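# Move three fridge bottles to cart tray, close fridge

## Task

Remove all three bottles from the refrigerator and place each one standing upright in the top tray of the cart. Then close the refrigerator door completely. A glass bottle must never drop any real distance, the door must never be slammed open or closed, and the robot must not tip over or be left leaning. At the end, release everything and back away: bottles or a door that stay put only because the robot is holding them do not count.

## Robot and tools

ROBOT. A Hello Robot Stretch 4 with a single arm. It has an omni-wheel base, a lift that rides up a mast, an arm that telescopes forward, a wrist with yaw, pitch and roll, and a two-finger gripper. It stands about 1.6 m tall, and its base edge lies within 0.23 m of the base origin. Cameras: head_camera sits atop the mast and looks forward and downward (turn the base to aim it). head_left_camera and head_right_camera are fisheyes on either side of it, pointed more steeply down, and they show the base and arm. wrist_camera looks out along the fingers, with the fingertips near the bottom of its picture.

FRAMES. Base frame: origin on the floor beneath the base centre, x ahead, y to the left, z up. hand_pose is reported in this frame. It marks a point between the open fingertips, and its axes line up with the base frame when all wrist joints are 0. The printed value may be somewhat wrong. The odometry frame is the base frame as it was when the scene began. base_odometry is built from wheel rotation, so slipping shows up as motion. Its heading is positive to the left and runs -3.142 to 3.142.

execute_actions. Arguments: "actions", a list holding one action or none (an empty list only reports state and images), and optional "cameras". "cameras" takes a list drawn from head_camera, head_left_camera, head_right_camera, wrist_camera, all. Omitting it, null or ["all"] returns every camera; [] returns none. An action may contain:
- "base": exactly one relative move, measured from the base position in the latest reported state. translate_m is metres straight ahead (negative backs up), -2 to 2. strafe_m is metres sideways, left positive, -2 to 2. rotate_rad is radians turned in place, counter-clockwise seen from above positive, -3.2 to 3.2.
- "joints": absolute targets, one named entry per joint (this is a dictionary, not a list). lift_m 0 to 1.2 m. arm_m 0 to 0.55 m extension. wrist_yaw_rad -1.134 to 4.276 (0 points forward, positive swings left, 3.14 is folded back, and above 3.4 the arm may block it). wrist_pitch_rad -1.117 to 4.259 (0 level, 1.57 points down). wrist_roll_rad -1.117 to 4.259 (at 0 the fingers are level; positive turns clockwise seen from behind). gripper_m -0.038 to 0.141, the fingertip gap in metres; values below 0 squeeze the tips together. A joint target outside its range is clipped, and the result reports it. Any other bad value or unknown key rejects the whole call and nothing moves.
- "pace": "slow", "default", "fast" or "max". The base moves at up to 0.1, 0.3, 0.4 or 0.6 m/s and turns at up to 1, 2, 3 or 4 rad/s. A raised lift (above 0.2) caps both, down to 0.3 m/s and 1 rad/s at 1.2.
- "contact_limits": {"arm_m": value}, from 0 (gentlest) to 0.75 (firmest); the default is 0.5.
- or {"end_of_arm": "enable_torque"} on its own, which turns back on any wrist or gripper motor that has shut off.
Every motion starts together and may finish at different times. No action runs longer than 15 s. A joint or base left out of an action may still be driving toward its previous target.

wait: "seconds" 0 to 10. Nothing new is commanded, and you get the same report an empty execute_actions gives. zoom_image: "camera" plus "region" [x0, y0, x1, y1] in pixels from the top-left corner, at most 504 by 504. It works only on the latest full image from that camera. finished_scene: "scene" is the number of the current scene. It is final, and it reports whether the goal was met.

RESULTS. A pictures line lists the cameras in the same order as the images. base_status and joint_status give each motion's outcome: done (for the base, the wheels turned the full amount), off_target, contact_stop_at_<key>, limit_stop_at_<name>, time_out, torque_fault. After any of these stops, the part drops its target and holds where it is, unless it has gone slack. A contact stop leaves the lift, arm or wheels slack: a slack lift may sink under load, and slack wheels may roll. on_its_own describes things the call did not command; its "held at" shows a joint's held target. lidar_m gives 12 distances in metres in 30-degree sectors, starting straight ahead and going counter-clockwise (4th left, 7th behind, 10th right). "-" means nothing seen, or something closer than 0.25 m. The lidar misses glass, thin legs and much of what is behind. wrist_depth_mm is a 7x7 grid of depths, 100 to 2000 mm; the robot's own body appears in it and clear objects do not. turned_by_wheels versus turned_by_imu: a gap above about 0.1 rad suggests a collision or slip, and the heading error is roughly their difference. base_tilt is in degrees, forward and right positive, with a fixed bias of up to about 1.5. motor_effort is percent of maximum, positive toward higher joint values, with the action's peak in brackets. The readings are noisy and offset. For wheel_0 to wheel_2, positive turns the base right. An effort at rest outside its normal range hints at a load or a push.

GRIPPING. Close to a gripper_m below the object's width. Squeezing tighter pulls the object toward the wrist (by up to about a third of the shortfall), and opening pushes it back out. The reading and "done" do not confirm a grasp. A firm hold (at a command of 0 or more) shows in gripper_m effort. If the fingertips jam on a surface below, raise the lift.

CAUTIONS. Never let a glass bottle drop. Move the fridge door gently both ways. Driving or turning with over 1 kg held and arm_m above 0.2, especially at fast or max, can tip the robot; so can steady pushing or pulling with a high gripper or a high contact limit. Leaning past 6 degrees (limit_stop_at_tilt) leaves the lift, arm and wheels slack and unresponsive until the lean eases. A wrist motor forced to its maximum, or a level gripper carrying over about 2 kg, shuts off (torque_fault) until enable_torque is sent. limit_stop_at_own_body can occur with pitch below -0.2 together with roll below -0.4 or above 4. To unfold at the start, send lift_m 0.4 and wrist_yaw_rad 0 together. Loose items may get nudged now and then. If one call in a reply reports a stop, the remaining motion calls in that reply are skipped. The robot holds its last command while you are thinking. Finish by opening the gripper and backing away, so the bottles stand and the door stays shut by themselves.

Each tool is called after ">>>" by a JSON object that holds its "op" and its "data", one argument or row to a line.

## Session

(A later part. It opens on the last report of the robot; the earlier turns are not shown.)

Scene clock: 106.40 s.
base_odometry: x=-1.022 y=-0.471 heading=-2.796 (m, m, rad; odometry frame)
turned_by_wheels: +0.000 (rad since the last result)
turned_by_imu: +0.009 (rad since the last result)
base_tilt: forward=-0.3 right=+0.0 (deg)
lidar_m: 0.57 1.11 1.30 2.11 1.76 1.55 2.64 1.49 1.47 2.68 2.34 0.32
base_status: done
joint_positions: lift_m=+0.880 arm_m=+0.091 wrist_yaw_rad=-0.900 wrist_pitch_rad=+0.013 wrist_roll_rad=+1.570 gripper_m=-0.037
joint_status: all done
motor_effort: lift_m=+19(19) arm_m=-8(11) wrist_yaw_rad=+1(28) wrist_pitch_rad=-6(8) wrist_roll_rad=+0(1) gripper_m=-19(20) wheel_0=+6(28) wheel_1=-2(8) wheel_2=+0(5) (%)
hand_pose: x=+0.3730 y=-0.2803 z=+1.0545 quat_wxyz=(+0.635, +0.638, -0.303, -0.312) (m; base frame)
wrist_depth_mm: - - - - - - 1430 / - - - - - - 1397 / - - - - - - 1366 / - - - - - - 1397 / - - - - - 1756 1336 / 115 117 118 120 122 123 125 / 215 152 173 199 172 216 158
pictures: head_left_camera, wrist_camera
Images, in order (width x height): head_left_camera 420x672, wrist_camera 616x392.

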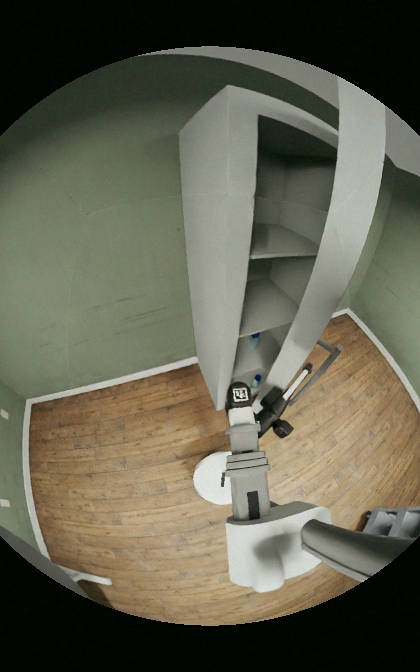

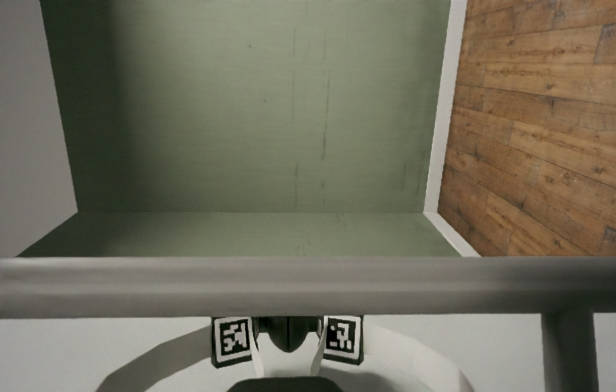

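>>> {"op": "execute_actions", "data": {
  "actions": [
    {"joints":{"wrist_yaw_rad":-0.8},"base":{"translate_m":-0.12},"pace":"slow"}
  ],
  "cameras": []
}}

>>> {"op": "execute_actions", "data": {
  "actions": [
    {"joints":{"wrist_yaw_rad":-0.7},"base":{"strafe_m":-0.09},"pace":"slow"}
  ],
  "cameras": ["wrist_camera"]
}}

>>> {"op": "execute_actions", "data": {
  "actions": [
    {"joints":{"wrist_yaw_rad":-0.6},"base":{"translate_m":-0.10},"pace":"slow"}
  ],
  "cameras": []
}}

>>> {"op": "execute_actions", "data": {
  "actions": [
    {"joints":{"wrist_yaw_rad":-0.5},"base":{"strafe_m":-0.11},"pace":"slow"}
  ],
  "cameras": ["wrist_camera","head_left_camera"]
}}

Scene clock: 109.17 s.
base_odometry: x=-0.909 y=-0.430 heading=-2.796 (m, m, rad; odometry frame)
turned_by_wheels: +0.000 (rad since the last result)
turned_by_imu: +0.001 (rad since the last result)
base_tilt: forward=-0.2 right=-0.1 (deg)
lidar_m: 0.70 1.24 1.41 2.06 1.44 1.46 2.50 1.41 1.40 2.71 2.60 0.42
base_status: done
joint_positions: lift_m=+0.880 arm_m=+0.091 wrist_yaw_rad=-0.800 wrist_pitch_rad=+0.013 wrist_roll_rad=+1.570 gripper_m=-0.037
joint_status: all done
motor_effort: lift_m=+19(19) arm_m=-8(8) wrist_yaw_rad=-1(34) wrist_pitch_rad=-5(5) wrist_roll_rad=-1(5) gripper_m=-19(19) wheel_0=-5(12) wheel_1=-4(5) wheel_2=+2(13) (%)
hand_pose: x=+0.4007 y=-0.2678 z=+1.0545 quat_wxyz=(+0.650, +0.653, -0.271, -0.279) (m; base frame)
wrist_depth_mm: - - - - - - 1397 / - - - - - - 1397 / - - - - - - 1397 / - - - - - - 1397 / 195 196 200 203 205 1661 1308 / 384 387 332 198 384 330 387 / 213 152 173 195 173 202 213
pictures: none
No camera images: the call's "cameras" was empty. Leave "cameras" out to get every camera's image.

Scene clock: 111.20 s.
base_odometry: x=-0.939 y=-0.346 heading=-2.796 (m, m, rad; odometry frame)
turned_by_wheels: +0.000 (rad since the last result)
turned_by_imu: +0.001 (rad since the last result)
base_tilt: forward=-0.3 right=-0.2 (deg)
lidar_m: 0.39 1.25 1.44 2.15 1.51 1.53 2.51 1.33 1.33 2.63 2.62 0.37
base_status: done
joint_positions: lift_m=+0.880 arm_m=+0.091 wrist_yaw_rad=-0.700 wrist_pitch_rad=+0.013 wrist_roll_rad=+1.570 gripper_m=-0.037
joint_status: all done
motor_effort: lift_m=+19(19) arm_m=-5(8) wrist_yaw_rad=+1(47) wrist_pitch_rad=-5(6) wrist_roll_rad=-1(1) gripper_m=-17(19) wheel_0=+7(19) wheel_1=-3(8) wheel_2=-2(6) (%)
hand_pose: x=+0.4260 y=-0.2527 z=+1.0544 quat_wxyz=(+0.663, +0.666, -0.238, -0.247) (m; base frame)
wrist_depth_mm: - - - - - - 1397 / - - - - - - 1397 / - - - - - - 1430 / - - - - - - 1397 / 1618 1708 1661 1708 1756 1661 1366 / 131 132 133 135 137 138 144 / 214 132 170 214 160 216 139
pictures: wrist_camera
Images, in order (width x height): wrist_camera 616x392.

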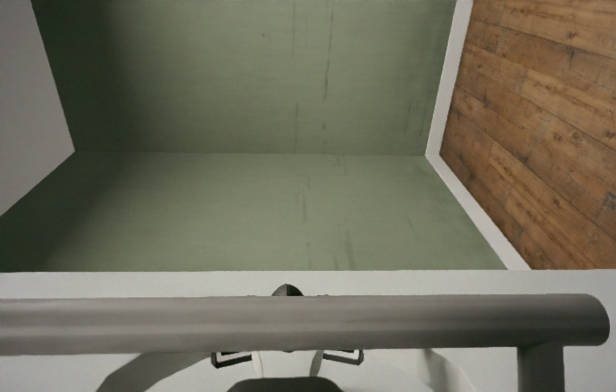

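Scene clock: 113.50 s.
base_odometry: x=-0.846 y=-0.312 heading=-2.796 (m, m, rad; odometry frame)
turned_by_wheels: +0.000 (rad since the last result)
turned_by_imu: +0.001 (rad since the last result)
base_tilt: forward=-0.2 right=-0.1 (deg)
lidar_m: 0.80 1.34 1.55 2.11 1.45 1.54 2.39 1.28 1.27 2.65 2.65 0.46
base_status: done
joint_positions: lift_m=+0.880 arm_m=+0.091 wrist_yaw_rad=-0.600 wrist_pitch_rad=+0.013 wrist_roll_rad=+1.570 gripper_m=-0.037
joint_status: all done
motor_effort: lift_m=+19(19) arm_m=-5(5) wrist_yaw_rad=+1(19) wrist_pitch_rad=-5(7) wrist_roll_rad=+0(1) gripper_m=-17(18) wheel_0=-6(9) wheel_1=-3(6) wheel_2=+3(10) (%)
hand_pose: x=+0.4504 y=-0.2351 z=+1.0544 quat_wxyz=(+0.674, +0.677, -0.205, -0.214) (m; base frame)
wrist_depth_mm: - - - - - - 1430 / - - - - - - 1430 / - - - - - - 1430 / 1808 1863 1863 - - 1921 1397 / 204 206 208 211 213 668 1281 / 340 338 301 199 340 307 345 / 212 152 174 198 173 213 215
pictures: none
No camera images: the call's "cameras" was empty. Leave "cameras" out to get every camera's image.

Scene clock: 115.77 s.
base_odometry: x=-0.883 y=-0.209 heading=-2.796 (m, m, rad; odometry frame)
turned_by_wheels: +0.000 (rad since the last result)
turned_by_imu: +0.001 (rad since the last result)
base_tilt: forward=-0.5 right=-0.1 (deg)
lidar_m: 0.41 1.26 1.58 2.22 1.53 1.65 2.37 1.19 1.18 2.56 2.55 0.39
base_status: done
joint_positions: lift_m=+0.880 arm_m=+0.091 wrist_yaw_rad=-0.500 wrist_pitch_rad=+0.013 wrist_roll_rad=+1.570 gripper_m=-0.037
joint_status: all done
motor_effort: lift_m=+19(19) arm_m=-5(5) wrist_yaw_rad=+2(39) wrist_pitch_rad=-6(6) wrist_roll_rad=-1(1) gripper_m=-18(17) wheel_0=+4(16) wheel_1=-5(9) wheel_2=+0(4) (%)
hand_pose: x=+0.4729 y=-0.2151 z=+1.0544 quat_wxyz=(+0.684, +0.686, -0.170, -0.180) (m; base frame)
wrist_depth_mm: - - - - - - 1430 / - - - - - - 1397 / - - - - - - 1397 / 1708 1661 1708 1756 1756 1808 1397 / 147 149 151 153 156 158 1255 / 291 290 291 198 330 260 332 / 195 152 170 180 167 160 196
pictures: head_left_camera, wrist_camera
Images, in order (width x height): head_left_camera 420x672, wrist_camera 616x392.

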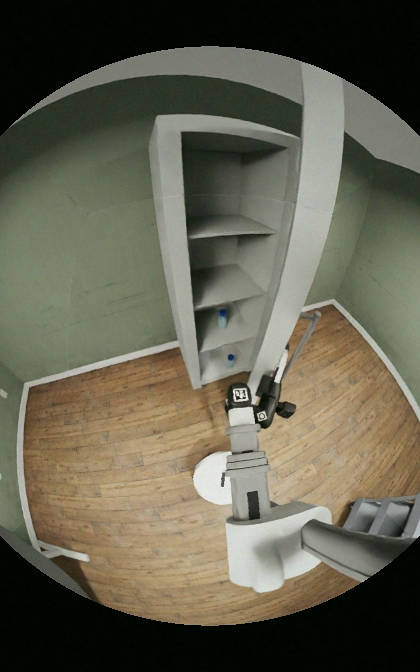

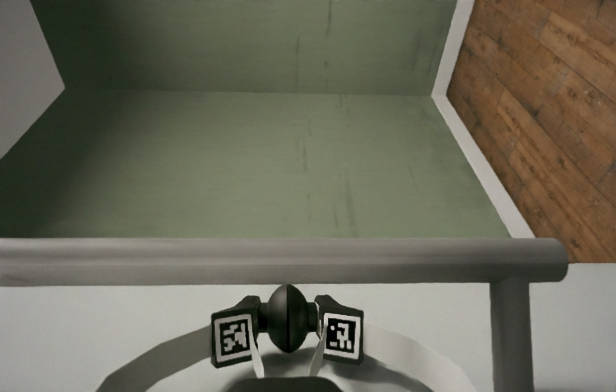

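>>> {"op": "execute_actions", "data": {
  "actions": [
    {"joints":{"wrist_yaw_rad":-0.32,"arm_m":0.05},"base":{"strafe_m":-0.13},"pace":"slow"}
  ],
  "cameras": ["wrist_camera"]
}}

>>> {"op": "execute_actions", "data": {
  "actions": [
    {"joints":{"wrist_yaw_rad":-0.14,"arm_m":0.01},"base":{"strafe_m":-0.14},"pace":"slow"}
  ],
  "cameras": ["wrist_camera","head_left_camera"]
}}

Scene clock: 118.47 s.
base_odometry: x=-0.927 y=-0.087 heading=-2.796 (m, m, rad; odometry frame)
turned_by_wheels: +0.000 (rad since the last result)
turned_by_imu: +0.014 (rad since the last result)
base_tilt: forward=-0.3 right=+0.1 (deg)
lidar_m: 0.34 0.85 1.65 2.34 1.64 1.81 2.35 1.10 1.08 2.41 2.43 0.34
base_status: done
joint_positions: lift_m=+0.880 arm_m=+0.051 wrist_yaw_rad=-0.320 wrist_pitch_rad=+0.013 wrist_roll_rad=+1.570 gripper_m=-0.037
joint_status: all done
motor_effort: lift_m=+19(19) arm_m=-6(12) wrist_yaw_rad=+1(75) wrist_pitch_rad=-8(7) wrist_roll_rad=-1(6) gripper_m=-17(18) wheel_0=+6(25) wheel_1=-3(10) wheel_2=-2(11) (%)
hand_pose: x=+0.4683 y=-0.1738 z=+1.0543 quat_wxyz=(+0.697, +0.699, -0.108, -0.118) (m; base frame)
wrist_depth_mm: - - - - - - 1430 / 1863 1808 1921 1921 - 1863 1366 / 1618 1661 1661 1661 1708 1708 1430 / 1464 1430 1499 1499 1499 1576 1397 / 1308 1336 1336 1397 1366 1430 1308 / 119 120 122 124 125 127 130 / 208 152 173 195 172 209 132
pictures: wrist_camera
Images, in order (width x height): wrist_camera 616x392.

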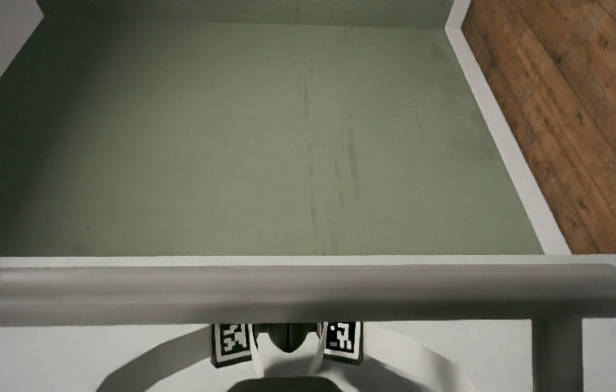

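Scene clock: 121.13 s.
base_odometry: x=-0.974 y=+0.045 heading=-2.797 (m, m, rad; odometry frame)
turned_by_wheels: +0.000 (rad since the last result)
turned_by_imu: +0.006 (rad since the last result)
base_tilt: forward=-0.4 right=+0.0 (deg)
lidar_m: 0.31 0.89 1.68 2.48 1.76 1.98 2.31 0.99 0.98 2.29 2.28 0.33
base_status: done
joint_positions: lift_m=+0.880 arm_m=+0.011 wrist_yaw_rad=-0.140 wrist_pitch_rad=+0.013 wrist_roll_rad=+1.570 gripper_m=-0.037
joint_status: all done
motor_effort: lift_m=+19(19) arm_m=-7(10) wrist_yaw_rad=+2(64) wrist_pitch_rad=-6(8) wrist_roll_rad=-1(10) gripper_m=-18(24) wheel_0=+3(21) wheel_1=-4(15) wheel_2=-2(9) (%)
hand_pose: x=+0.4556 y=-0.1269 z=+1.0543 quat_wxyz=(+0.705, +0.706, -0.045, -0.054) (m; base frame)
wrist_depth_mm: 1661 1756 1708 1756 1808 1808 1397 / 1576 1576 1618 1618 1618 1661 1397 / 1464 1464 1537 1537 1537 1576 1397 / 1366 1366 1430 1397 1464 1430 1397 / 1281 128 129 130 131 132 1308 / 119 121 123 126 172 257 131 / 200 152 173 185 172 200 152
pictures: head_left_camera, wrist_camera
Images, in order (width x height): head_left_camera 420x672, wrist_camera 616x392.

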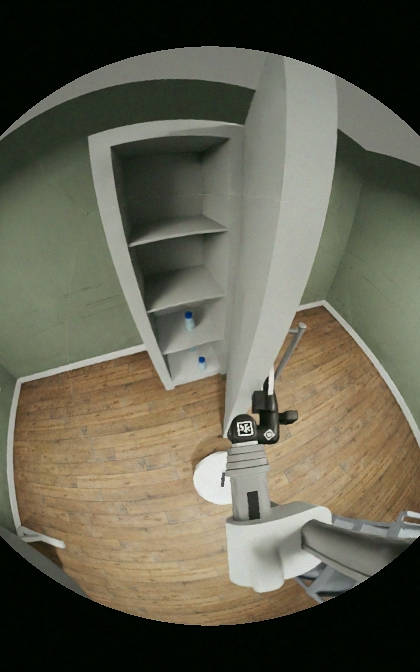

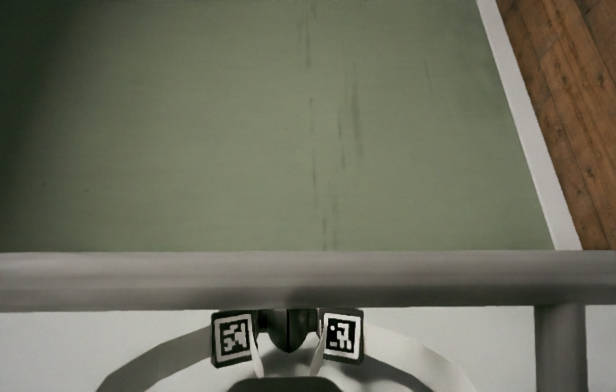

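>>> {"op": "execute_actions", "data": {
  "actions": [
    {"joints":{"wrist_yaw_rad":-0.05},"base":{"strafe_m":-0.12},"pace":"slow"}
  ],
  "cameras": []
}}

>>> {"op": "execute_actions", "data": {
  "actions": [
    {"joints":{"wrist_yaw_rad":0.1},"base":{"strafe_m":-0.13},"pace":"slow"}
  ],
  "cameras": ["wrist_camera"]
}}

>>> {"op": "execute_actions", "data": {
  "actions": [
    {"joints":{"wrist_yaw_rad":0.26,"arm_m":0.04},"base":{"strafe_m":-0.13},"pace":"slow"}
  ],
  "cameras": ["wrist_camera","head_left_camera"]
}}

Scene clock: 124.00 s.
base_odometry: x=-1.014 y=+0.158 heading=-2.797 (m, m, rad; odometry frame)
turned_by_wheels: +0.000 (rad since the last result)
turned_by_imu: +0.001 (rad since the last result)
base_tilt: forward=-0.3 right=+0.0 (deg)
lidar_m: 0.31 0.91 1.70 2.61 1.87 2.08 2.28 0.89 0.89 2.17 2.18 0.36
base_status: done
joint_positions: lift_m=+0.880 arm_m=+0.010 wrist_yaw_rad=-0.050 wrist_pitch_rad=+0.013 wrist_roll_rad=+1.570 gripper_m=-0.037
joint_status: all done
motor_effort: lift_m=+19(19) arm_m=-1(7) wrist_yaw_rad=+0(39) wrist_pitch_rad=-7(9) wrist_roll_rad=+1(1) gripper_m=-17(17) wheel_0=+2(23) wheel_1=-4(8) wheel_2=-1(5) (%)
hand_pose: x=+0.4646 y=-0.1018 z=+1.0544 quat_wxyz=(+0.707, +0.707, -0.013, -0.023) (m; base frame)
wrist_depth_mm: 1537 1576 1661 1576 1661 1708 1397 / 1464 1499 1537 1499 1576 1576 1464 / 1397 1430 1430 1499 1464 1499 1430 / 1308 1366 1336 1366 1366 1430 1366 / 1255 1255 1281 1281 1308 1366 1336 / 115 117 118 120 121 123 123 / 244 152 173 220 172 240 167
pictures: none
No camera images: the call's "cameras" was empty. Leave "cameras" out to get every camera's image.

Scene clock: 126.63 s.
base_odometry: x=-1.058 y=+0.280 heading=-2.797 (m, m, rad; odometry frame)
turned_by_wheels: +0.000 (rad since the last result)
turned_by_imu: +0.001 (rad since the last result)
base_tilt: forward=-0.4 right=-0.1 (deg)
lidar_m: 0.31 0.96 1.76 2.71 1.98 2.28 0.98 0.79 0.78 2.04 2.05 0.40
base_status: done
joint_positions: lift_m=+0.880 arm_m=+0.010 wrist_yaw_rad=+0.100 wrist_pitch_rad=+0.013 wrist_roll_rad=+1.570 gripper_m=-0.037
joint_status: all done
motor_effort: lift_m=+19(19) arm_m=+0(0) wrist_yaw_rad=+2(32) wrist_pitch_rad=-7(5) wrist_roll_rad=+0(1) gripper_m=-19(18) wheel_0=+4(18) wheel_1=-2(7) wheel_2=+0(3) (%)
hand_pose: x=+0.4767 y=-0.0583 z=+1.0544 quat_wxyz=(+0.707, +0.706, +0.040, +0.030) (m; base frame)
wrist_depth_mm: 1397 1397 1464 1464 1464 1499 1397 / 1366 1397 1366 1397 1397 1397 1397 / 1281 1336 1366 1366 1366 1397 1397 / 1255 1281 1308 1336 1308 1336 1366 / 1229 1229 1281 1281 1308 1281 1308 / 126 128 129 131 132 135 136 / 251 152 174 224 172 246 135
pictures: wrist_camera
Images, in order (width x height): wrist_camera 616x392.

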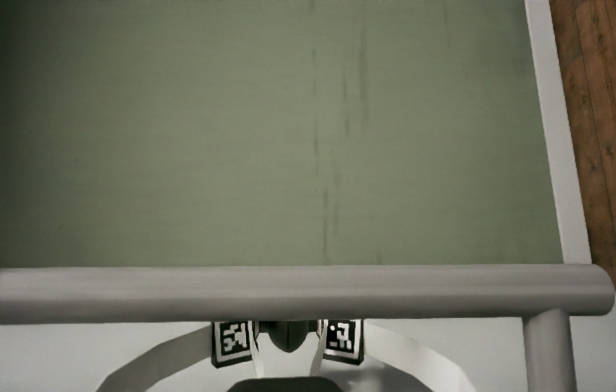

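Scene clock: 129.43 s.
base_odometry: x=-1.102 y=+0.402 heading=-2.794 (m, m, rad; odometry frame)
turned_by_wheels: +0.002 (rad since the last result)
turned_by_imu: +0.082 (rad since the last result)
base_tilt: forward=-0.4 right=-0.1 (deg)
lidar_m: 0.33 0.99 1.89 2.82 2.09 2.47 0.81 0.70 2.15 1.94 1.96 1.73
base_status: done
joint_positions: lift_m=+0.880 arm_m=+0.039 wrist_yaw_rad=+0.277 wrist_pitch_rad=+0.013 wrist_roll_rad=+1.570 gripper_m=-0.037
joint_status: all done
on_its_own: wrist_yaw_rad is at rest, and its effort (-47) is outside its rest range (-13 to +13)
motor_effort: lift_m=+18(19) arm_m=+8(12) wrist_yaw_rad=-47(72) wrist_pitch_rad=-5(7) wrist_roll_rad=+0(0) gripper_m=-17(19) wheel_0=+20(31) wheel_1=+4(7) wheel_2=+4(8) (%)
hand_pose: x=+0.5109 y=-0.0053 z=+1.0545 quat_wxyz=(+0.701, +0.700, +0.102, +0.093) (m; base frame)
wrist_depth_mm: 1205 1182 1229 1229 1255 1255 1255 / 1205 1205 1229 1255 1281 1281 1281 / 1205 1205 1229 1255 1281 1281 1308 / 1205 1205 1229 1255 1255 1281 1281 / 508 508 512 508 512 517 517 / 294 297 111 110 111 112 327 / - 126 101 102 103 105 189
pictures: head_left_camera, wrist_camera
Images, in order (width x height): head_left_camera 420x672, wrist_camera 616x392.

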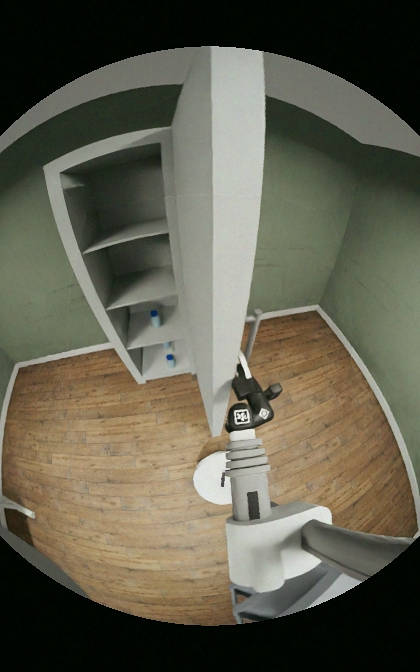

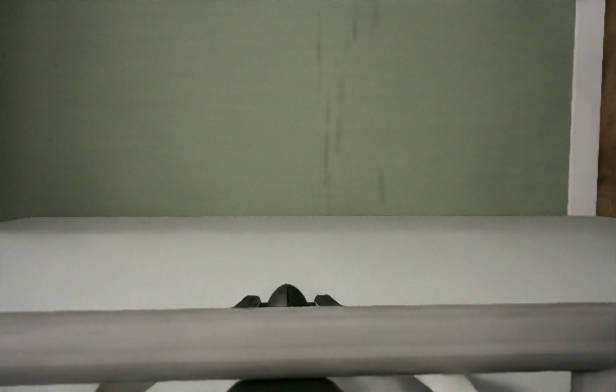

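>>> {"op": "execute_actions", "data": {
  "actions": [
    {"joints":{"arm_m":0.005},"base":{"strafe_m":0.035},"pace":"slow"}
  ],
  "cameras": []
}}

>>> {"op": "execute_actions", "data": {
  "actions": [
    {"joints":{"wrist_yaw_rad":0.15},"base":{"translate_m":-0.25},"pace":"slow"}
  ],
  "cameras": ["head_left_camera"]
}}

>>> {"op": "execute_actions", "data": {
  "actions": [
    {"joints":{"wrist_yaw_rad":-0.2,"wrist_pitch_rad":1.5,"wrist_roll_rad":0},"base":{"rotate_rad":0.27},"pace":"slow"}
  ],
  "cameras": []
}}

>>> {"op": "execute_actions", "data": {
  "actions": [
    {"joints":{"wrist_yaw_rad":0,"lift_m":0.45,"gripper_m":0.12},"base":{"strafe_m":0.5}}
  ],
  "cameras": []
}}

>>> {"op": "execute_actions", "data": {
  "actions": [
    {"joints":{"wrist_pitch_rad":0}}
  ]
}}

Scene clock: 131.73 s.
base_odometry: x=-1.090 y=+0.369 heading=-2.794 (m, m, rad; odometry frame)
turned_by_wheels: +0.000 (rad since the last result)
turned_by_imu: +0.001 (rad since the last result)
base_tilt: forward=-0.3 right=-0.1 (deg)
lidar_m: 0.32 0.97 1.88 2.79 2.04 2.49 0.85 0.74 2.21 1.96 1.97 1.74
base_status: done
joint_positions: lift_m=+0.880 arm_m=+0.006 wrist_yaw_rad=+0.260 wrist_pitch_rad=+0.013 wrist_roll_rad=+1.570 gripper_m=-0.037
joint_status: all done
motor_effort: lift_m=+18(18) arm_m=-8(10) wrist_yaw_rad=+1(48) wrist_pitch_rad=-7(6) wrist_roll_rad=-1(4) gripper_m=-18(21) wheel_0=+2(16) wheel_1=+1(8) wheel_2=+2(2) (%)
hand_pose: x=+0.4786 y=-0.0104 z=+1.0544 quat_wxyz=(+0.702, +0.700, +0.096, +0.087) (m; base frame)
wrist_depth_mm: 1229 1229 1281 1281 1281 1281 1308 / 1255 1229 1255 1281 1308 1336 1308 / 1205 1255 1281 1281 1281 1336 1308 / 1205 1255 1255 1281 1281 1308 1336 / 484 484 488 492 488 496 500 / 124 126 127 128 129 131 132 / 191 126 145 154 160 203 134
pictures: none
No camera images: the call's "cameras" was empty. Leave "cameras" out to get every camera's image.

Scene clock: 135.50 s.
base_odometry: x=-0.855 y=+0.454 heading=-2.794 (m, m, rad; odometry frame)
turned_by_wheels: +0.000 (rad since the last result)
turned_by_imu: +0.002 (rad since the last result)
base_tilt: forward=-0.2 right=-0.1 (deg)
lidar_m: 0.57 1.22 2.18 1.97 1.96 2.19 0.66 0.54 0.54 2.01 2.03 1.99
base_status: done
joint_positions: lift_m=+0.880 arm_m=+0.006 wrist_yaw_rad=+0.150 wrist_pitch_rad=+0.013 wrist_roll_rad=+1.571 gripper_m=-0.037
joint_status: all done
motor_effort: lift_m=+19(18) arm_m=-8(8) wrist_yaw_rad=+1(39) wrist_pitch_rad=-6(8) wrist_roll_rad=-1(4) gripper_m=-20(19) wheel_0=-6(8) wheel_1=-2(5) wheel_2=+2(13) (%)
hand_pose: x=+0.4756 y=-0.0434 z=+1.0545 quat_wxyz=(+0.706, +0.705, +0.057, +0.048) (m; base frame)
wrist_depth_mm: 1537 1537 1576 1576 1618 1618 1430 / 1499 1537 1499 1618 1537 1618 1397 / 1499 1499 1537 1576 1537 1661 1397 / 1464 1464 1499 1537 1499 1618 1397 / 530 530 530 530 530 699 707 / 332 338 338 198 349 355 359 / 330 152 173 343 173 353 1138
pictures: head_left_camera
Images, in order (width x height): head_left_camera 420x672.

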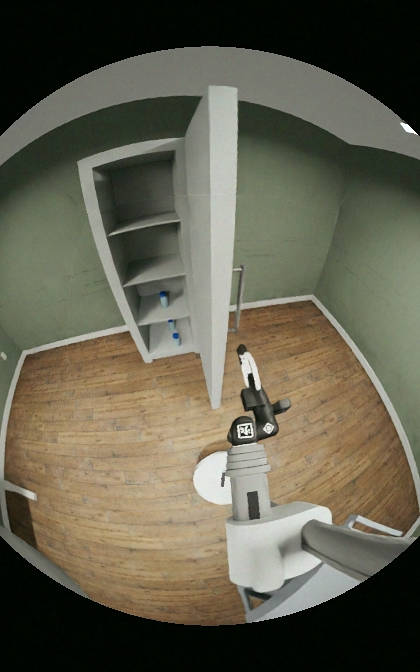

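Scene clock: 137.13 s.
base_odometry: x=-0.855 y=+0.454 heading=-2.525 (m, m, rad; odometry frame)
turned_by_wheels: +0.269 (rad since the last result)
turned_by_imu: +0.272 (rad since the last result)
base_tilt: forward=-0.3 right=-0.1 (deg)
lidar_m: 0.58 1.31 2.76 1.96 2.10 2.04 0.58 0.55 2.08 2.03 2.13 0.59
base_status: done
joint_positions: lift_m=+0.880 arm_m=+0.006 wrist_yaw_rad=-0.200 wrist_pitch_rad=+1.500 wrist_roll_rad=+0.000 gripper_m=-0.037
joint_status: all done
motor_effort: lift_m=+18(18) arm_m=-8(8) wrist_yaw_rad=+1(1) wrist_pitch_rad=+0(7) wrist_roll_rad=-1(4) gripper_m=-19(18) wheel_0=-6(9) wheel_1=-4(6) wheel_2=-3(7) (%)
hand_pose: x=+0.1799 y=-0.0897 z=+0.7705 quat_wxyz=(+0.728, +0.068, +0.678, -0.073) (m; base frame)
wrist_depth_mm: 1008 1025 1042 1042 1042 1060 1098 / 976 991 1008 1025 1042 1042 1042 / 976 976 976 1008 1025 1025 1042 / 960 976 976 1008 991 1025 1025 / 931 946 960 976 976 1008 1008 / 917 931 750 198 960 976 976 / 917 153 176 741 172 946 976
pictures: none
No camera images: the call's "cameras" was empty. Leave "cameras" out to get every camera's image.

Scene clock: 140.13 s.
base_odometry: x=-0.567 y=+0.046 heading=-2.526 (m, m, rad; odometry frame)
turned_by_wheels: +0.000 (rad since the last result)
turned_by_imu: +0.000 (rad since the last result)
base_tilt: forward=-0.3 right=+0.0 (deg)
lidar_m: 1.27 1.94 2.30 1.46 1.56 1.94 1.94 0.79 0.84 2.51 0.84 0.89
base_status: done
joint_positions: lift_m=+0.450 arm_m=+0.006 wrist_yaw_rad=+0.000 wrist_pitch_rad=+1.500 wrist_roll_rad=+0.000 gripper_m=+0.120
joint_status: all done
motor_effort: lift_m=+16(17) arm_m=-8(8) wrist_yaw_rad=+0(3) wrist_pitch_rad=+0(2) wrist_roll_rad=-1(1) gripper_m=+0(16) wheel_0=-3(12) wheel_1=+0(11) wheel_2=+0(1) (%)
hand_pose: x=+0.1976 y=-0.0874 z=+0.3406 quat_wxyz=(+0.732, +0.000, +0.682, +0.000) (m; base frame)
wrist_depth_mm: 574 585 585 597 597 609 621 / 564 574 585 591 591 603 603 / 554 564 569 580 580 585 597 / 549 559 564 564 569 585 585 / 539 544 554 564 564 569 580 / 535 213 342 377 220 559 574 / 332 329 330 336 402 554 554
pictures: none
No camera images: the call's "cameras" was empty. Leave "cameras" out to get every camera's image.

Scene clock: 141.57 s.
base_odometry: x=-0.567 y=+0.046 heading=-2.526 (m, m, rad; odometry frame)
turned_by_wheels: +0.000 (rad since the last result)
turned_by_imu: +0.000 (rad since the last result)
base_tilt: forward=-0.4 right=+0.0 (deg)
lidar_m: 1.27 1.96 2.30 1.47 1.55 1.97 1.91 0.79 0.84 2.52 0.83 0.88
base_status: not commanded
joint_positions: lift_m=+0.450 arm_m=+0.006 wrist_yaw_rad=+0.000 wrist_pitch_rad=+0.003 wrist_roll_rad=+0.000 gripper_m=+0.120
joint_status: all done
motor_effort: lift_m=+17(17) arm_m=-7(8) wrist_yaw_rad=+1(1) wrist_pitch_rad=-8(8) wrist_roll_rad=-1(1) gripper_m=-2(2) wheel_0=-3(3) wheel_1=+0(0) wheel_2=+0(0) (%)
hand_pose: x=+0.4658 y=-0.0874 z=+0.6276 quat_wxyz=(+1.000, +0.000, +0.001, +0.000) (m; base frame)
wrist_depth_mm: 1618 1576 1537 1336 1308 1042 768 / 1576 1576 1576 1430 1430 1042 768 / 1576 1537 1537 1430 1430 1060 778 / 1537 1576 1537 1430 1430 1042 768 / 1537 1537 1537 1430 1397 1060 778 / 1537 214 1576 1430 220 1008 778 / 1537 1464 1464 1008 1205 991 778
pictures: head_camera, head_left_camera, head_right_camera, wrist_camera
Images, in order (width x height): head_camera 420x560, head_left_camera 420x672, head_right_camera 420x672, wrist_camera 616x392.

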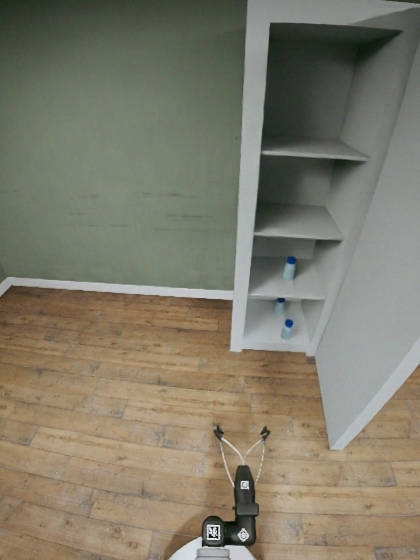

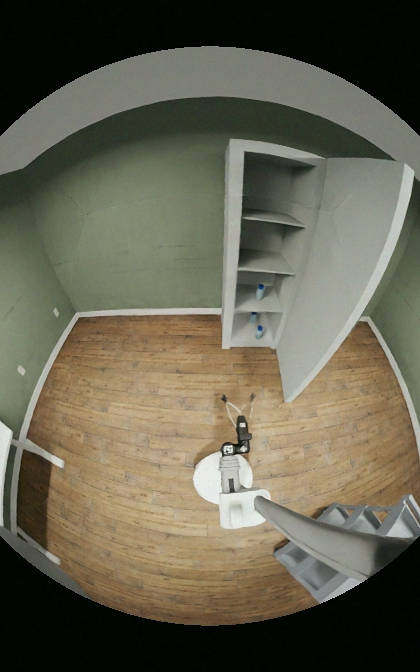

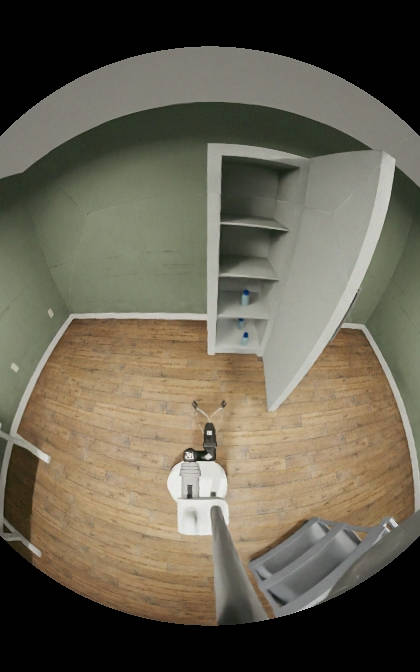

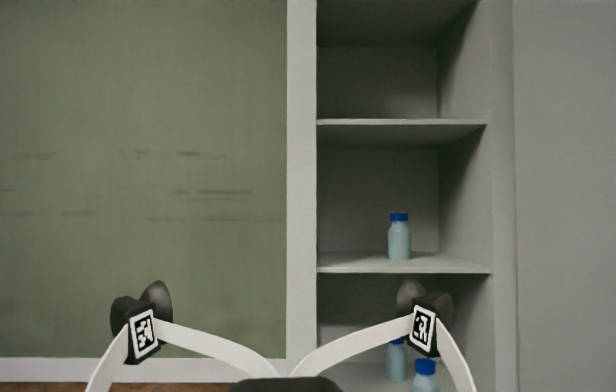

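>>> {"op": "execute_actions", "data": {
  "actions": [
    {"base":{"rotate_rad":-0.04},"joints":{"lift_m":0.365}}
  ],
  "cameras": []
}}

>>> {"op": "execute_actions", "data": {
  "actions": [
    {"base":{"strafe_m":-0.23}}
  ],
  "cameras": []
}}

>>> {"op": "execute_actions", "data": {
  "actions": [
    {"base":{"translate_m":0.5},"joints":{"arm_m":0.25}}
  ],
  "cameras": ["wrist_camera","head_camera"]
}}

Scene clock: 143.17 s.
base_odometry: x=-0.567 y=+0.046 heading=-2.565 (m, m, rad; odometry frame)
turned_by_wheels: -0.039 (rad since the last result)
turned_by_imu: -0.039 (rad since the last result)
base_tilt: forward=-0.3 right=+0.0 (deg)
lidar_m: 1.26 1.93 2.32 1.47 1.55 1.99 1.94 0.79 0.83 2.52 0.85 0.83
base_status: done
joint_positions: lift_m=+0.365 arm_m=+0.006 wrist_yaw_rad=+0.000 wrist_pitch_rad=+0.003 wrist_roll_rad=+0.000 gripper_m=+0.120
joint_status: all done
motor_effort: lift_m=+17(17) arm_m=-8(8) wrist_yaw_rad=+0(0) wrist_pitch_rad=-8(7) wrist_roll_rad=+0(0) gripper_m=-2(1) wheel_0=+4(7) wheel_1=+2(6) wheel_2=+1(6) (%)
hand_pose: x=+0.4658 y=-0.0874 z=+0.5426 quat_wxyz=(+1.000, +0.000, +0.001, +0.000) (m; base frame)
wrist_depth_mm: 1576 1537 1576 1308 1430 1060 715 / 1537 1499 1576 1060 1430 1025 707 / 1537 1537 1537 1281 1430 1025 707 / 1499 1499 1537 1430 1430 1042 715 / 1537 1537 1537 1025 1430 1025 715 / 1499 213 1499 1430 220 976 715 / 1464 1308 1308 1008 1042 917 715
pictures: none
No camera images: the call's "cameras" was empty. Leave "cameras" out to get every camera's image.

Scene clock: 145.23 s.
base_odometry: x=-0.692 y=+0.239 heading=-2.565 (m, m, rad; odometry frame)
turned_by_wheels: +0.000 (rad since the last result)
turned_by_imu: +0.001 (rad since the last result)
base_tilt: forward=-0.4 right=-0.1 (deg)
lidar_m: 1.26 1.91 2.57 1.69 1.80 2.01 0.72 0.66 0.71 2.28 2.41 0.69
base_status: done
joint_positions: lift_m=+0.365 arm_m=+0.006 wrist_yaw_rad=+0.000 wrist_pitch_rad=+0.003 wrist_roll_rad=+0.000 gripper_m=+0.120
joint_status: not commanded
motor_effort: lift_m=+17(17) arm_m=-8(8) wrist_yaw_rad=+0(0) wrist_pitch_rad=-8(7) wrist_roll_rad=-1(1) gripper_m=-1(1) wheel_0=+4(12) wheel_1=-1(10) wheel_2=+0(2) (%)
hand_pose: x=+0.4658 y=-0.0874 z=+0.5426 quat_wxyz=(+1.000, +0.000, +0.001, +0.000) (m; base frame)
wrist_depth_mm: 1537 1537 1138 1430 1025 535 382 / 1537 1499 1042 1430 1025 535 382 / 1464 1537 1138 1430 1042 539 379 / 1576 1499 1138 1397 991 535 379 / 1499 1499 1008 1397 1008 535 377 / 1499 213 1138 1430 220 500 377 / 1430 1281 991 1042 946 469 375
pictures: none
No camera images: the call's "cameras" was empty. Leave "cameras" out to get every camera's image.

Scene clock: 148.37 s.
base_odometry: x=-1.111 y=-0.034 heading=-2.564 (m, m, rad; odometry frame)
turned_by_wheels: +0.001 (rad since the last result)
turned_by_imu: +0.000 (rad since the last result)
base_tilt: forward=-0.1 right=-0.1 (deg)
lidar_m: 0.75 1.40 1.96 2.00 1.80 2.50 1.15 1.11 2.38 0.38 0.37 0.54
base_status: done
joint_positions: lift_m=+0.365 arm_m=+0.249 wrist_yaw_rad=+0.000 wrist_pitch_rad=+0.002 wrist_roll_rad=+0.000 gripper_m=+0.120
joint_status: all done
motor_effort: lift_m=+17(17) arm_m=+8(8) wrist_yaw_rad=+0(0) wrist_pitch_rad=-8(7) wrist_roll_rad=-1(1) gripper_m=-2(2) wheel_0=+5(9) wheel_1=+3(7) wheel_2=+0(12) (%)
hand_pose: x=+0.7080 y=-0.0874 z=+0.5426 quat_wxyz=(+1.000, +0.000, +0.001, +0.000) (m; base frame)
wrist_depth_mm: 307 466 676 661 676 539 387 / 307 466 715 723 723 535 384 / 309 466 707 715 715 544 384 / 307 473 707 707 715 539 387 / 309 439 603 469 477 477 384 / 291 213 334 334 220 336 334 / 307 384 676 691 699 473 384
pictures: head_camera, wrist_camera
Images, in order (width x height): head_camera 420x560, wrist_camera 616x392.

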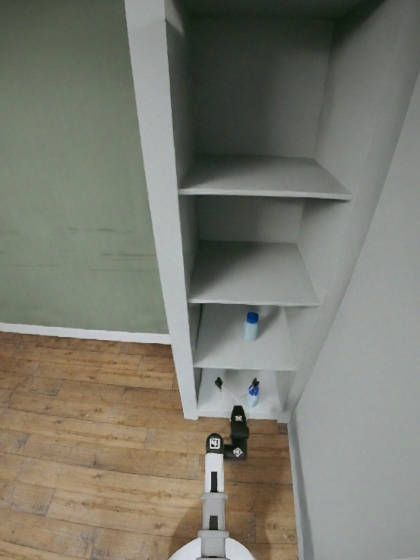

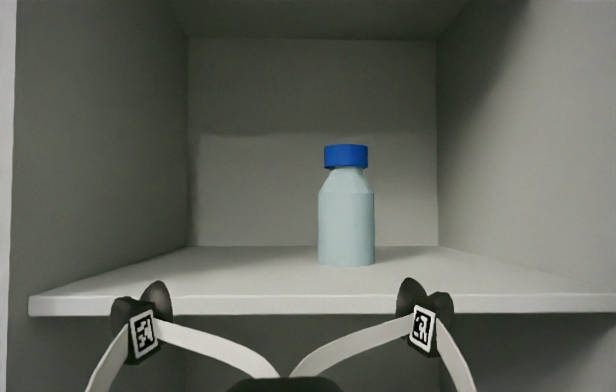

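>>> {"op": "execute_actions", "data": {
  "actions": [
    {"base":{"strafe_m":-0.058},"joints":{"lift_m":0.42}}
  ],
  "cameras": []
}}

>>> {"op": "execute_actions", "data": {
  "actions": [
    {"joints":{"arm_m":0.44}}
  ],
  "cameras": ["wrist_camera"]
}}

Scene clock: 149.83 s.
base_odometry: x=-1.142 y=+0.015 heading=-2.564 (m, m, rad; odometry frame)
turned_by_wheels: +0.000 (rad since the last result)
turned_by_imu: +0.001 (rad since the last result)
base_tilt: forward=-0.3 right=+0.0 (deg)
lidar_m: 0.74 0.80 1.95 2.00 1.82 2.51 1.12 1.07 2.29 0.36 0.30 0.45
base_status: done
joint_positions: lift_m=+0.420 arm_m=+0.249 wrist_yaw_rad=+0.000 wrist_pitch_rad=+0.002 wrist_roll_rad=+0.000 gripper_m=+0.120
joint_status: all done
motor_effort: lift_m=+21(22) arm_m=+8(8) wrist_yaw_rad=+0(0) wrist_pitch_rad=-5(7) wrist_roll_rad=+0(1) gripper_m=+0(1) wheel_0=+2(13) wheel_1=-1(9) wheel_2=+0(1) (%)
hand_pose: x=+0.7080 y=-0.0874 z=+0.5973 quat_wxyz=(+1.000, +0.000, +0.001, +0.000) (m; base frame)
wrist_depth_mm: 394 525 559 554 564 421 298 / 394 603 707 715 691 418 301 / 394 615 699 707 707 418 300 / 399 603 699 707 715 415 300 / 399 609 699 452 707 418 298 / 384 213 473 439 220 384 300 / 301 287 289 293 294 301 298
pictures: none
No camera images: the call's "cameras" was empty. Leave "cameras" out to get every camera's image.

Scene clock: 151.50 s.
base_odometry: x=-1.142 y=+0.015 heading=-2.564 (m, m, rad; odometry frame)
turned_by_wheels: +0.000 (rad since the last result)
turned_by_imu: +0.001 (rad since the last result)
base_tilt: forward=-0.3 right=+0.0 (deg)
lidar_m: 0.75 0.79 1.96 2.01 1.85 2.50 1.12 1.07 2.33 0.38 0.31 0.44
base_status: not commanded
joint_positions: lift_m=+0.420 arm_m=+0.439 wrist_yaw_rad=+0.000 wrist_pitch_rad=+0.002 wrist_roll_rad=+0.000 gripper_m=+0.120
joint_status: all done
motor_effort: lift_m=+21(21) arm_m=+8(9) wrist_yaw_rad=-1(1) wrist_pitch_rad=-6(6) wrist_roll_rad=-1(1) gripper_m=-1(0) wheel_0=+2(2) wheel_1=-1(1) wheel_2=+0(0) (%)
hand_pose: x=+0.8980 y=-0.0874 z=+0.5973 quat_wxyz=(+1.000, +0.000, +0.001, +0.000) (m; base frame)
wrist_depth_mm: 384 521 521 525 535 433 312 / 387 521 517 521 530 436 310 / 387 517 517 525 525 436 312 / 387 512 512 272 521 436 309 / 384 504 512 263 517 433 310 / 382 214 469 255 220 384 310 / 297 263 262 251 276 281 283
pictures: wrist_camera
Images, in order (width x height): wrist_camera 616x392.

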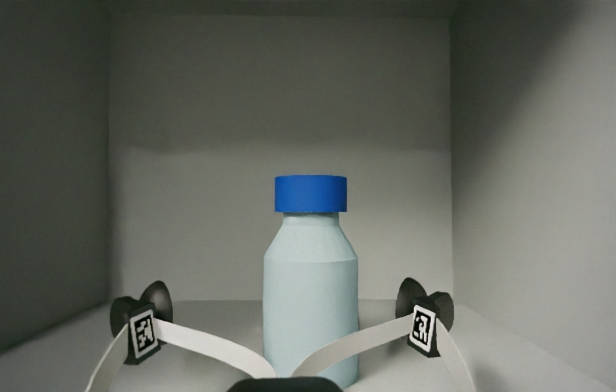

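>>> {"op": "execute_actions", "data": {
  "actions": [
    {"base":{"strafe_m":-0.014},"joints":{"arm_m":0.515,"lift_m":0.41},"pace":"slow"}
  ],
  "cameras": []
}}

>>> {"op": "execute_actions", "data": {
  "actions": [
    {"joints":{"gripper_m":0.02}}
  ],
  "cameras": ["wrist_camera"]
}}

>>> {"op": "execute_actions", "data": {
  "actions": [
    {"joints":{"lift_m":0.44}}
  ],
  "cameras": []
}}

>>> {"op": "execute_actions", "data": {
  "actions": [
    {"joints":{"arm_m":0.01},"base":{"translate_m":-0.45}}
  ],
  "cameras": ["wrist_camera"]
}}

>>> {"op": "execute_actions", "data": {
  "actions": [
    {"joints":{"lift_m":0.95},"base":{"rotate_rad":3.1},"pace":"slow"}
  ]
}}

Scene clock: 153.73 s.
base_odometry: x=-1.150 y=+0.026 heading=-2.564 (m, m, rad; odometry frame)
turned_by_wheels: +0.000 (rad since the last result)
turned_by_imu: +0.001 (rad since the last result)
base_tilt: forward=-0.3 right=-0.2 (deg)
lidar_m: 0.76 0.81 1.94 2.01 1.85 2.52 1.12 1.06 2.31 0.38 0.30 0.41
base_status: done
joint_positions: lift_m=+0.410 arm_m=+0.514 wrist_yaw_rad=+0.000 wrist_pitch_rad=+0.002 wrist_roll_rad=+0.000 gripper_m=+0.120
joint_status: all done
motor_effort: lift_m=+16(19) arm_m=+8(8) wrist_yaw_rad=+0(0) wrist_pitch_rad=-8(7) wrist_roll_rad=+0(1) gripper_m=+0(0) wheel_0=+5(10) wheel_1=-3(7) wheel_2=+0(1) (%)
hand_pose: x=+0.9730 y=-0.0874 z=+0.5877 quat_wxyz=(+1.000, +0.000, +0.001, +0.000) (m; base frame)
wrist_depth_mm: 399 449 445 449 455 413 297 / 399 445 442 449 452 413 296 / 399 442 439 449 452 415 293 / 399 439 442 195 452 413 293 / 399 439 439 185 445 413 294 / 382 214 353 180 213 364 296 / 276 240 186 177 240 257 270
pictures: none
No camera images: the call's "cameras" was empty. Leave "cameras" out to get every camera's image.

Scene clock: 155.60 s.
base_odometry: x=-1.150 y=+0.026 heading=-2.564 (m, m, rad; odometry frame)
turned_by_wheels: +0.000 (rad since the last result)
turned_by_imu: +0.001 (rad since the last result)
base_tilt: forward=-0.3 right=+0.0 (deg)
lidar_m: 0.76 0.79 1.94 2.01 1.87 2.52 1.12 1.06 2.30 0.35 0.30 0.41
base_status: not commanded
joint_positions: lift_m=+0.410 arm_m=+0.514 wrist_yaw_rad=+0.000 wrist_pitch_rad=+0.002 wrist_roll_rad=+0.000 gripper_m=+0.020
joint_status: all done
motor_effort: lift_m=+16(16) arm_m=+8(8) wrist_yaw_rad=-1(4) wrist_pitch_rad=-6(6) wrist_roll_rad=-1(1) gripper_m=-22(23) wheel_0=+4(5) wheel_1=-3(3) wheel_2=+0(0) (%)
hand_pose: x=+0.9730 y=-0.0874 z=+0.5877 quat_wxyz=(+1.000, +0.000, +0.001, +0.000) (m; base frame)
wrist_depth_mm: 404 445 449 452 452 413 294 / 397 439 442 449 452 413 294 / 402 445 442 185 445 413 296 / 402 436 442 178 445 413 296 / 402 436 436 170 445 410 294 / 384 433 177 163 208 387 296 / 277 172 168 161 241 242 270
pictures: wrist_camera
Images, in order (width x height): wrist_camera 616x392.

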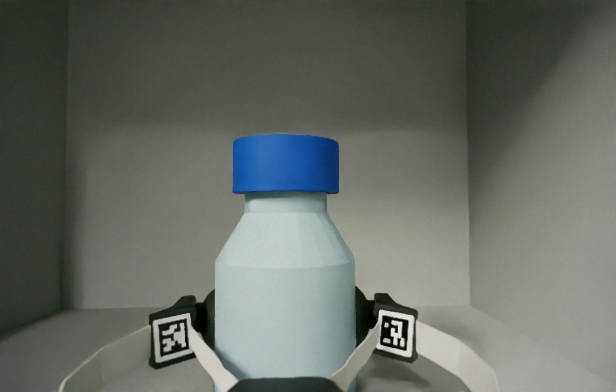

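Scene clock: 156.53 s.
base_odometry: x=-1.150 y=+0.026 heading=-2.564 (m, m, rad; odometry frame)
turned_by_wheels: +0.000 (rad since the last result)
turned_by_imu: +0.000 (rad since the last result)
base_tilt: forward=-0.3 right=-0.1 (deg)
lidar_m: 0.77 0.79 1.95 2.01 1.85 2.52 1.13 1.06 2.30 0.37 0.29 0.43
base_status: not commanded
joint_positions: lift_m=+0.440 arm_m=+0.514 wrist_yaw_rad=+0.000 wrist_pitch_rad=+0.007 wrist_roll_rad=+0.000 gripper_m=+0.020
joint_status: all done
motor_effort: lift_m=+23(24) arm_m=+8(8) wrist_yaw_rad=+0(0) wrist_pitch_rad=-20(22) wrist_roll_rad=+0(1) gripper_m=-20(21) wheel_0=+4(4) wheel_1=-4(4) wheel_2=+0(0) (%)
hand_pose: x=+0.9730 y=-0.0874 z=+0.6158 quat_wxyz=(+1.000, +0.000, +0.004, +0.000) (m; base frame)
wrist_depth_mm: 402 445 449 449 452 413 294 / 402 442 442 445 452 415 294 / 402 439 439 445 449 410 296 / 402 439 439 177 449 413 294 / 402 436 436 170 449 410 294 / 404 433 176 163 208 413 294 / 340 172 168 161 297 297 296
pictures: none
No camera images: the call's "cameras" was empty. Leave "cameras" out to get every camera's image.

Scene clock: 159.53 s.
base_odometry: x=-0.773 y=+0.272 heading=-2.564 (m, m, rad; odometry frame)
turned_by_wheels: -0.001 (rad since the last result)
turned_by_imu: +0.002 (rad since the last result)
base_tilt: forward=-0.4 right=+0.0 (deg)
lidar_m: 0.42 1.86 2.59 1.78 1.86 2.06 0.72 0.67 0.70 2.21 2.34 0.61
base_status: done
joint_positions: lift_m=+0.440 arm_m=+0.011 wrist_yaw_rad=+0.000 wrist_pitch_rad=+0.007 wrist_roll_rad=+0.000 gripper_m=+0.020
joint_status: all done
motor_effort: lift_m=+22(22) arm_m=-8(9) wrist_yaw_rad=+1(1) wrist_pitch_rad=-21(22) wrist_roll_rad=-1(1) gripper_m=-19(21) wheel_0=-6(11) wheel_1=-1(8) wheel_2=+0(10) (%)
hand_pose: x=+0.4708 y=-0.0875 z=+0.6158 quat_wxyz=(+1.000, +0.000, +0.004, +0.000) (m; base frame)
wrist_depth_mm: 1464 1464 1255 1366 798 387 322 / 1499 1537 1255 1366 778 387 319 / 1464 1464 1042 1025 788 389 319 / 1464 1499 1098 177 788 387 317 / 1430 1464 976 170 798 387 317 / 1430 1464 176 163 208 389 315 / 1397 172 167 161 549 319 315
pictures: wrist_camera
Images, in order (width x height): wrist_camera 616x392.

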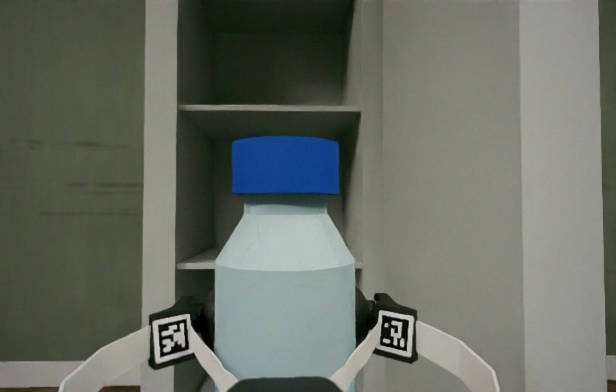

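Scene clock: 163.97 s.
base_odometry: x=-0.773 y=+0.272 heading=+0.535 (m, m, rad; odometry frame)
turned_by_wheels: +3.099 (rad since the last result)
turned_by_imu: +3.126 (rad since the last result)
base_tilt: forward=-0.3 right=-0.1 (deg)
lidar_m: 0.42 0.67 0.70 2.22 2.31 0.63 1.09 1.82 2.51 1.76 1.83 0.46
base_status: done
joint_positions: lift_m=+0.950 arm_m=+0.011 wrist_yaw_rad=+0.000 wrist_pitch_rad=+0.007 wrist_roll_rad=+0.000 gripper_m=+0.020
joint_status: all done
motor_effort: lift_m=+23(23) arm_m=-8(8) wrist_yaw_rad=-1(1) wrist_pitch_rad=-20(21) wrist_roll_rad=+0(0) gripper_m=-20(20) wheel_0=-5(9) wheel_1=-3(8) wheel_2=-2(8) (%)
hand_pose: x=+0.4708 y=-0.0873 z=+1.1257 quat_wxyz=(+1.000, +0.000, +0.004, +0.000) (m; base frame)
wrist_depth_mm: 1661 1661 1661 1756 1808 1756 1863 / 1618 1708 1708 1756 1756 1808 1808 / 1618 1661 1708 1708 1708 1708 1756 / 1618 1661 1708 177 1708 1756 1756 / 1618 1708 1661 170 1708 1756 1756 / 1661 1708 176 163 208 1708 1808 / 831 171 168 161 1661 1708 1756
pictures: head_camera, head_left_camera, head_right_camera, wrist_camera
Images, in order (width x height): head_camera 420x560, head_left_camera 420x672, head_right_camera 420x672, wrist_camera 616x392.

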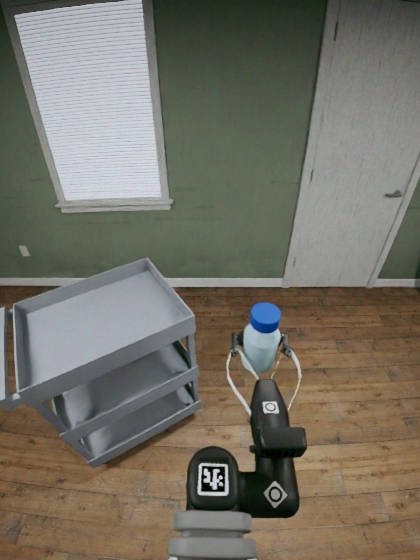

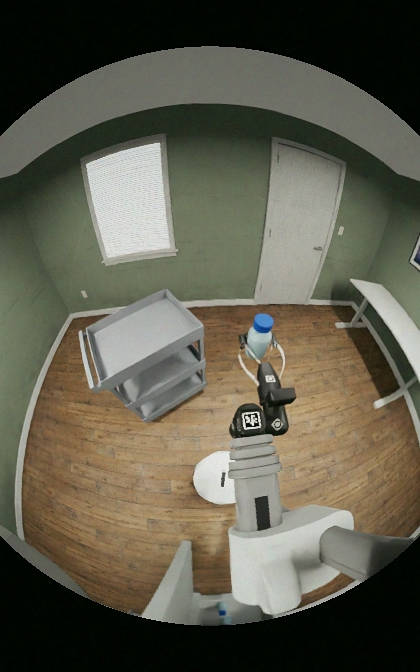

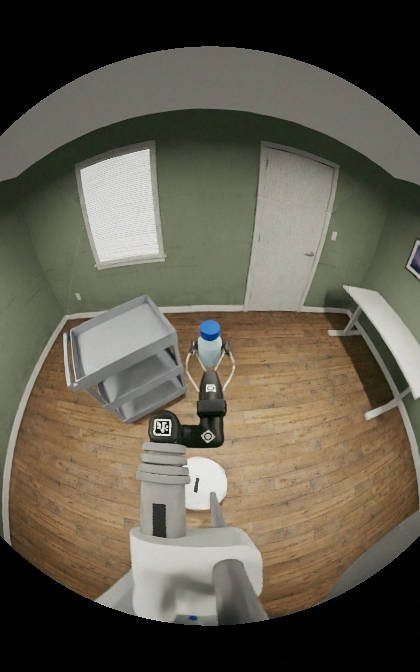

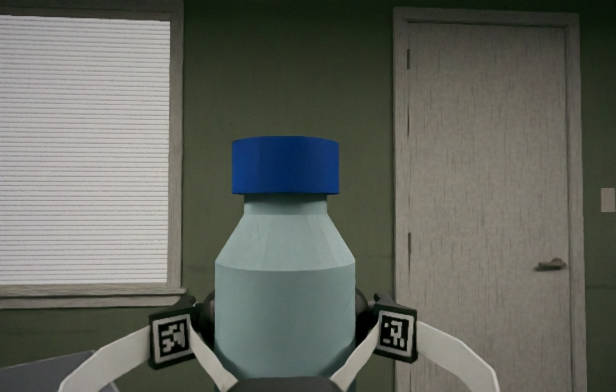

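>>> {"op": "execute_actions", "data": {
  "actions": [
    {"joints":{"arm_m":0.35},"base":{"rotate_rad":0.42},"pace":"slow"}
  ],
  "cameras": ["wrist_camera","head_camera"]
}}

Scene clock: 168.80 s.
base_odometry: x=-0.773 y=+0.272 heading=+0.954 (m, m, rad; odometry frame)
turned_by_wheels: +0.419 (rad since the last result)
turned_by_imu: +0.424 (rad since the last result)
base_tilt: forward=-0.1 right=+0.0 (deg)
lidar_m: 0.67 0.68 2.22 2.25 0.62 0.76 1.23 2.25 1.77 1.78 2.15 0.76
base_status: done
joint_positions: lift_m=+0.950 arm_m=+0.349 wrist_yaw_rad=+0.000 wrist_pitch_rad=+0.007 wrist_roll_rad=+0.000 gripper_m=+0.020
joint_status: all done
motor_effort: lift_m=+23(23) arm_m=+8(8) wrist_yaw_rad=+0(1) wrist_pitch_rad=-21(22) wrist_roll_rad=+0(0) gripper_m=-20(20) wheel_0=-7(9) wheel_1=-2(5) wheel_2=-3(6) (%)
hand_pose: x=+0.8080 y=-0.0874 z=+1.1257 quat_wxyz=(+1.000, +0.000, +0.004, +0.000) (m; base frame)
wrist_depth_mm: - 1808 1618 1499 1430 1308 1229 / - 1808 1618 1499 1430 1308 1229 / - 1756 1576 1430 1366 1308 1205 / 1983 1808 1618 177 1366 1281 1205 / 1921 1808 1618 169 1366 1308 1182 / 1863 1756 176 163 208 1281 1205 / 1863 171 168 162 1308 1255 1182
pictures: head_camera, wrist_camera
Images, in order (width x height): head_camera 420x560, wrist_camera 616x392.

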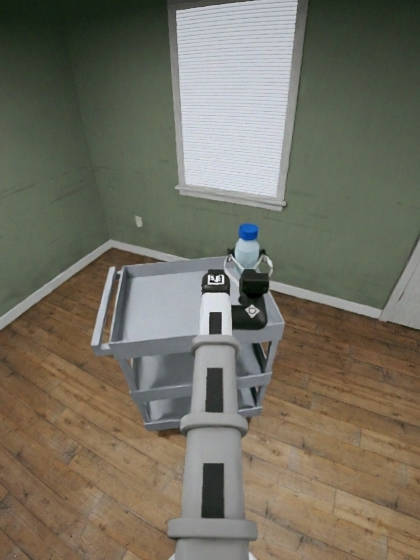

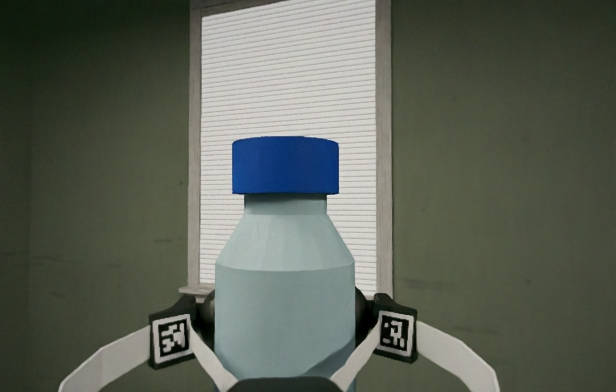

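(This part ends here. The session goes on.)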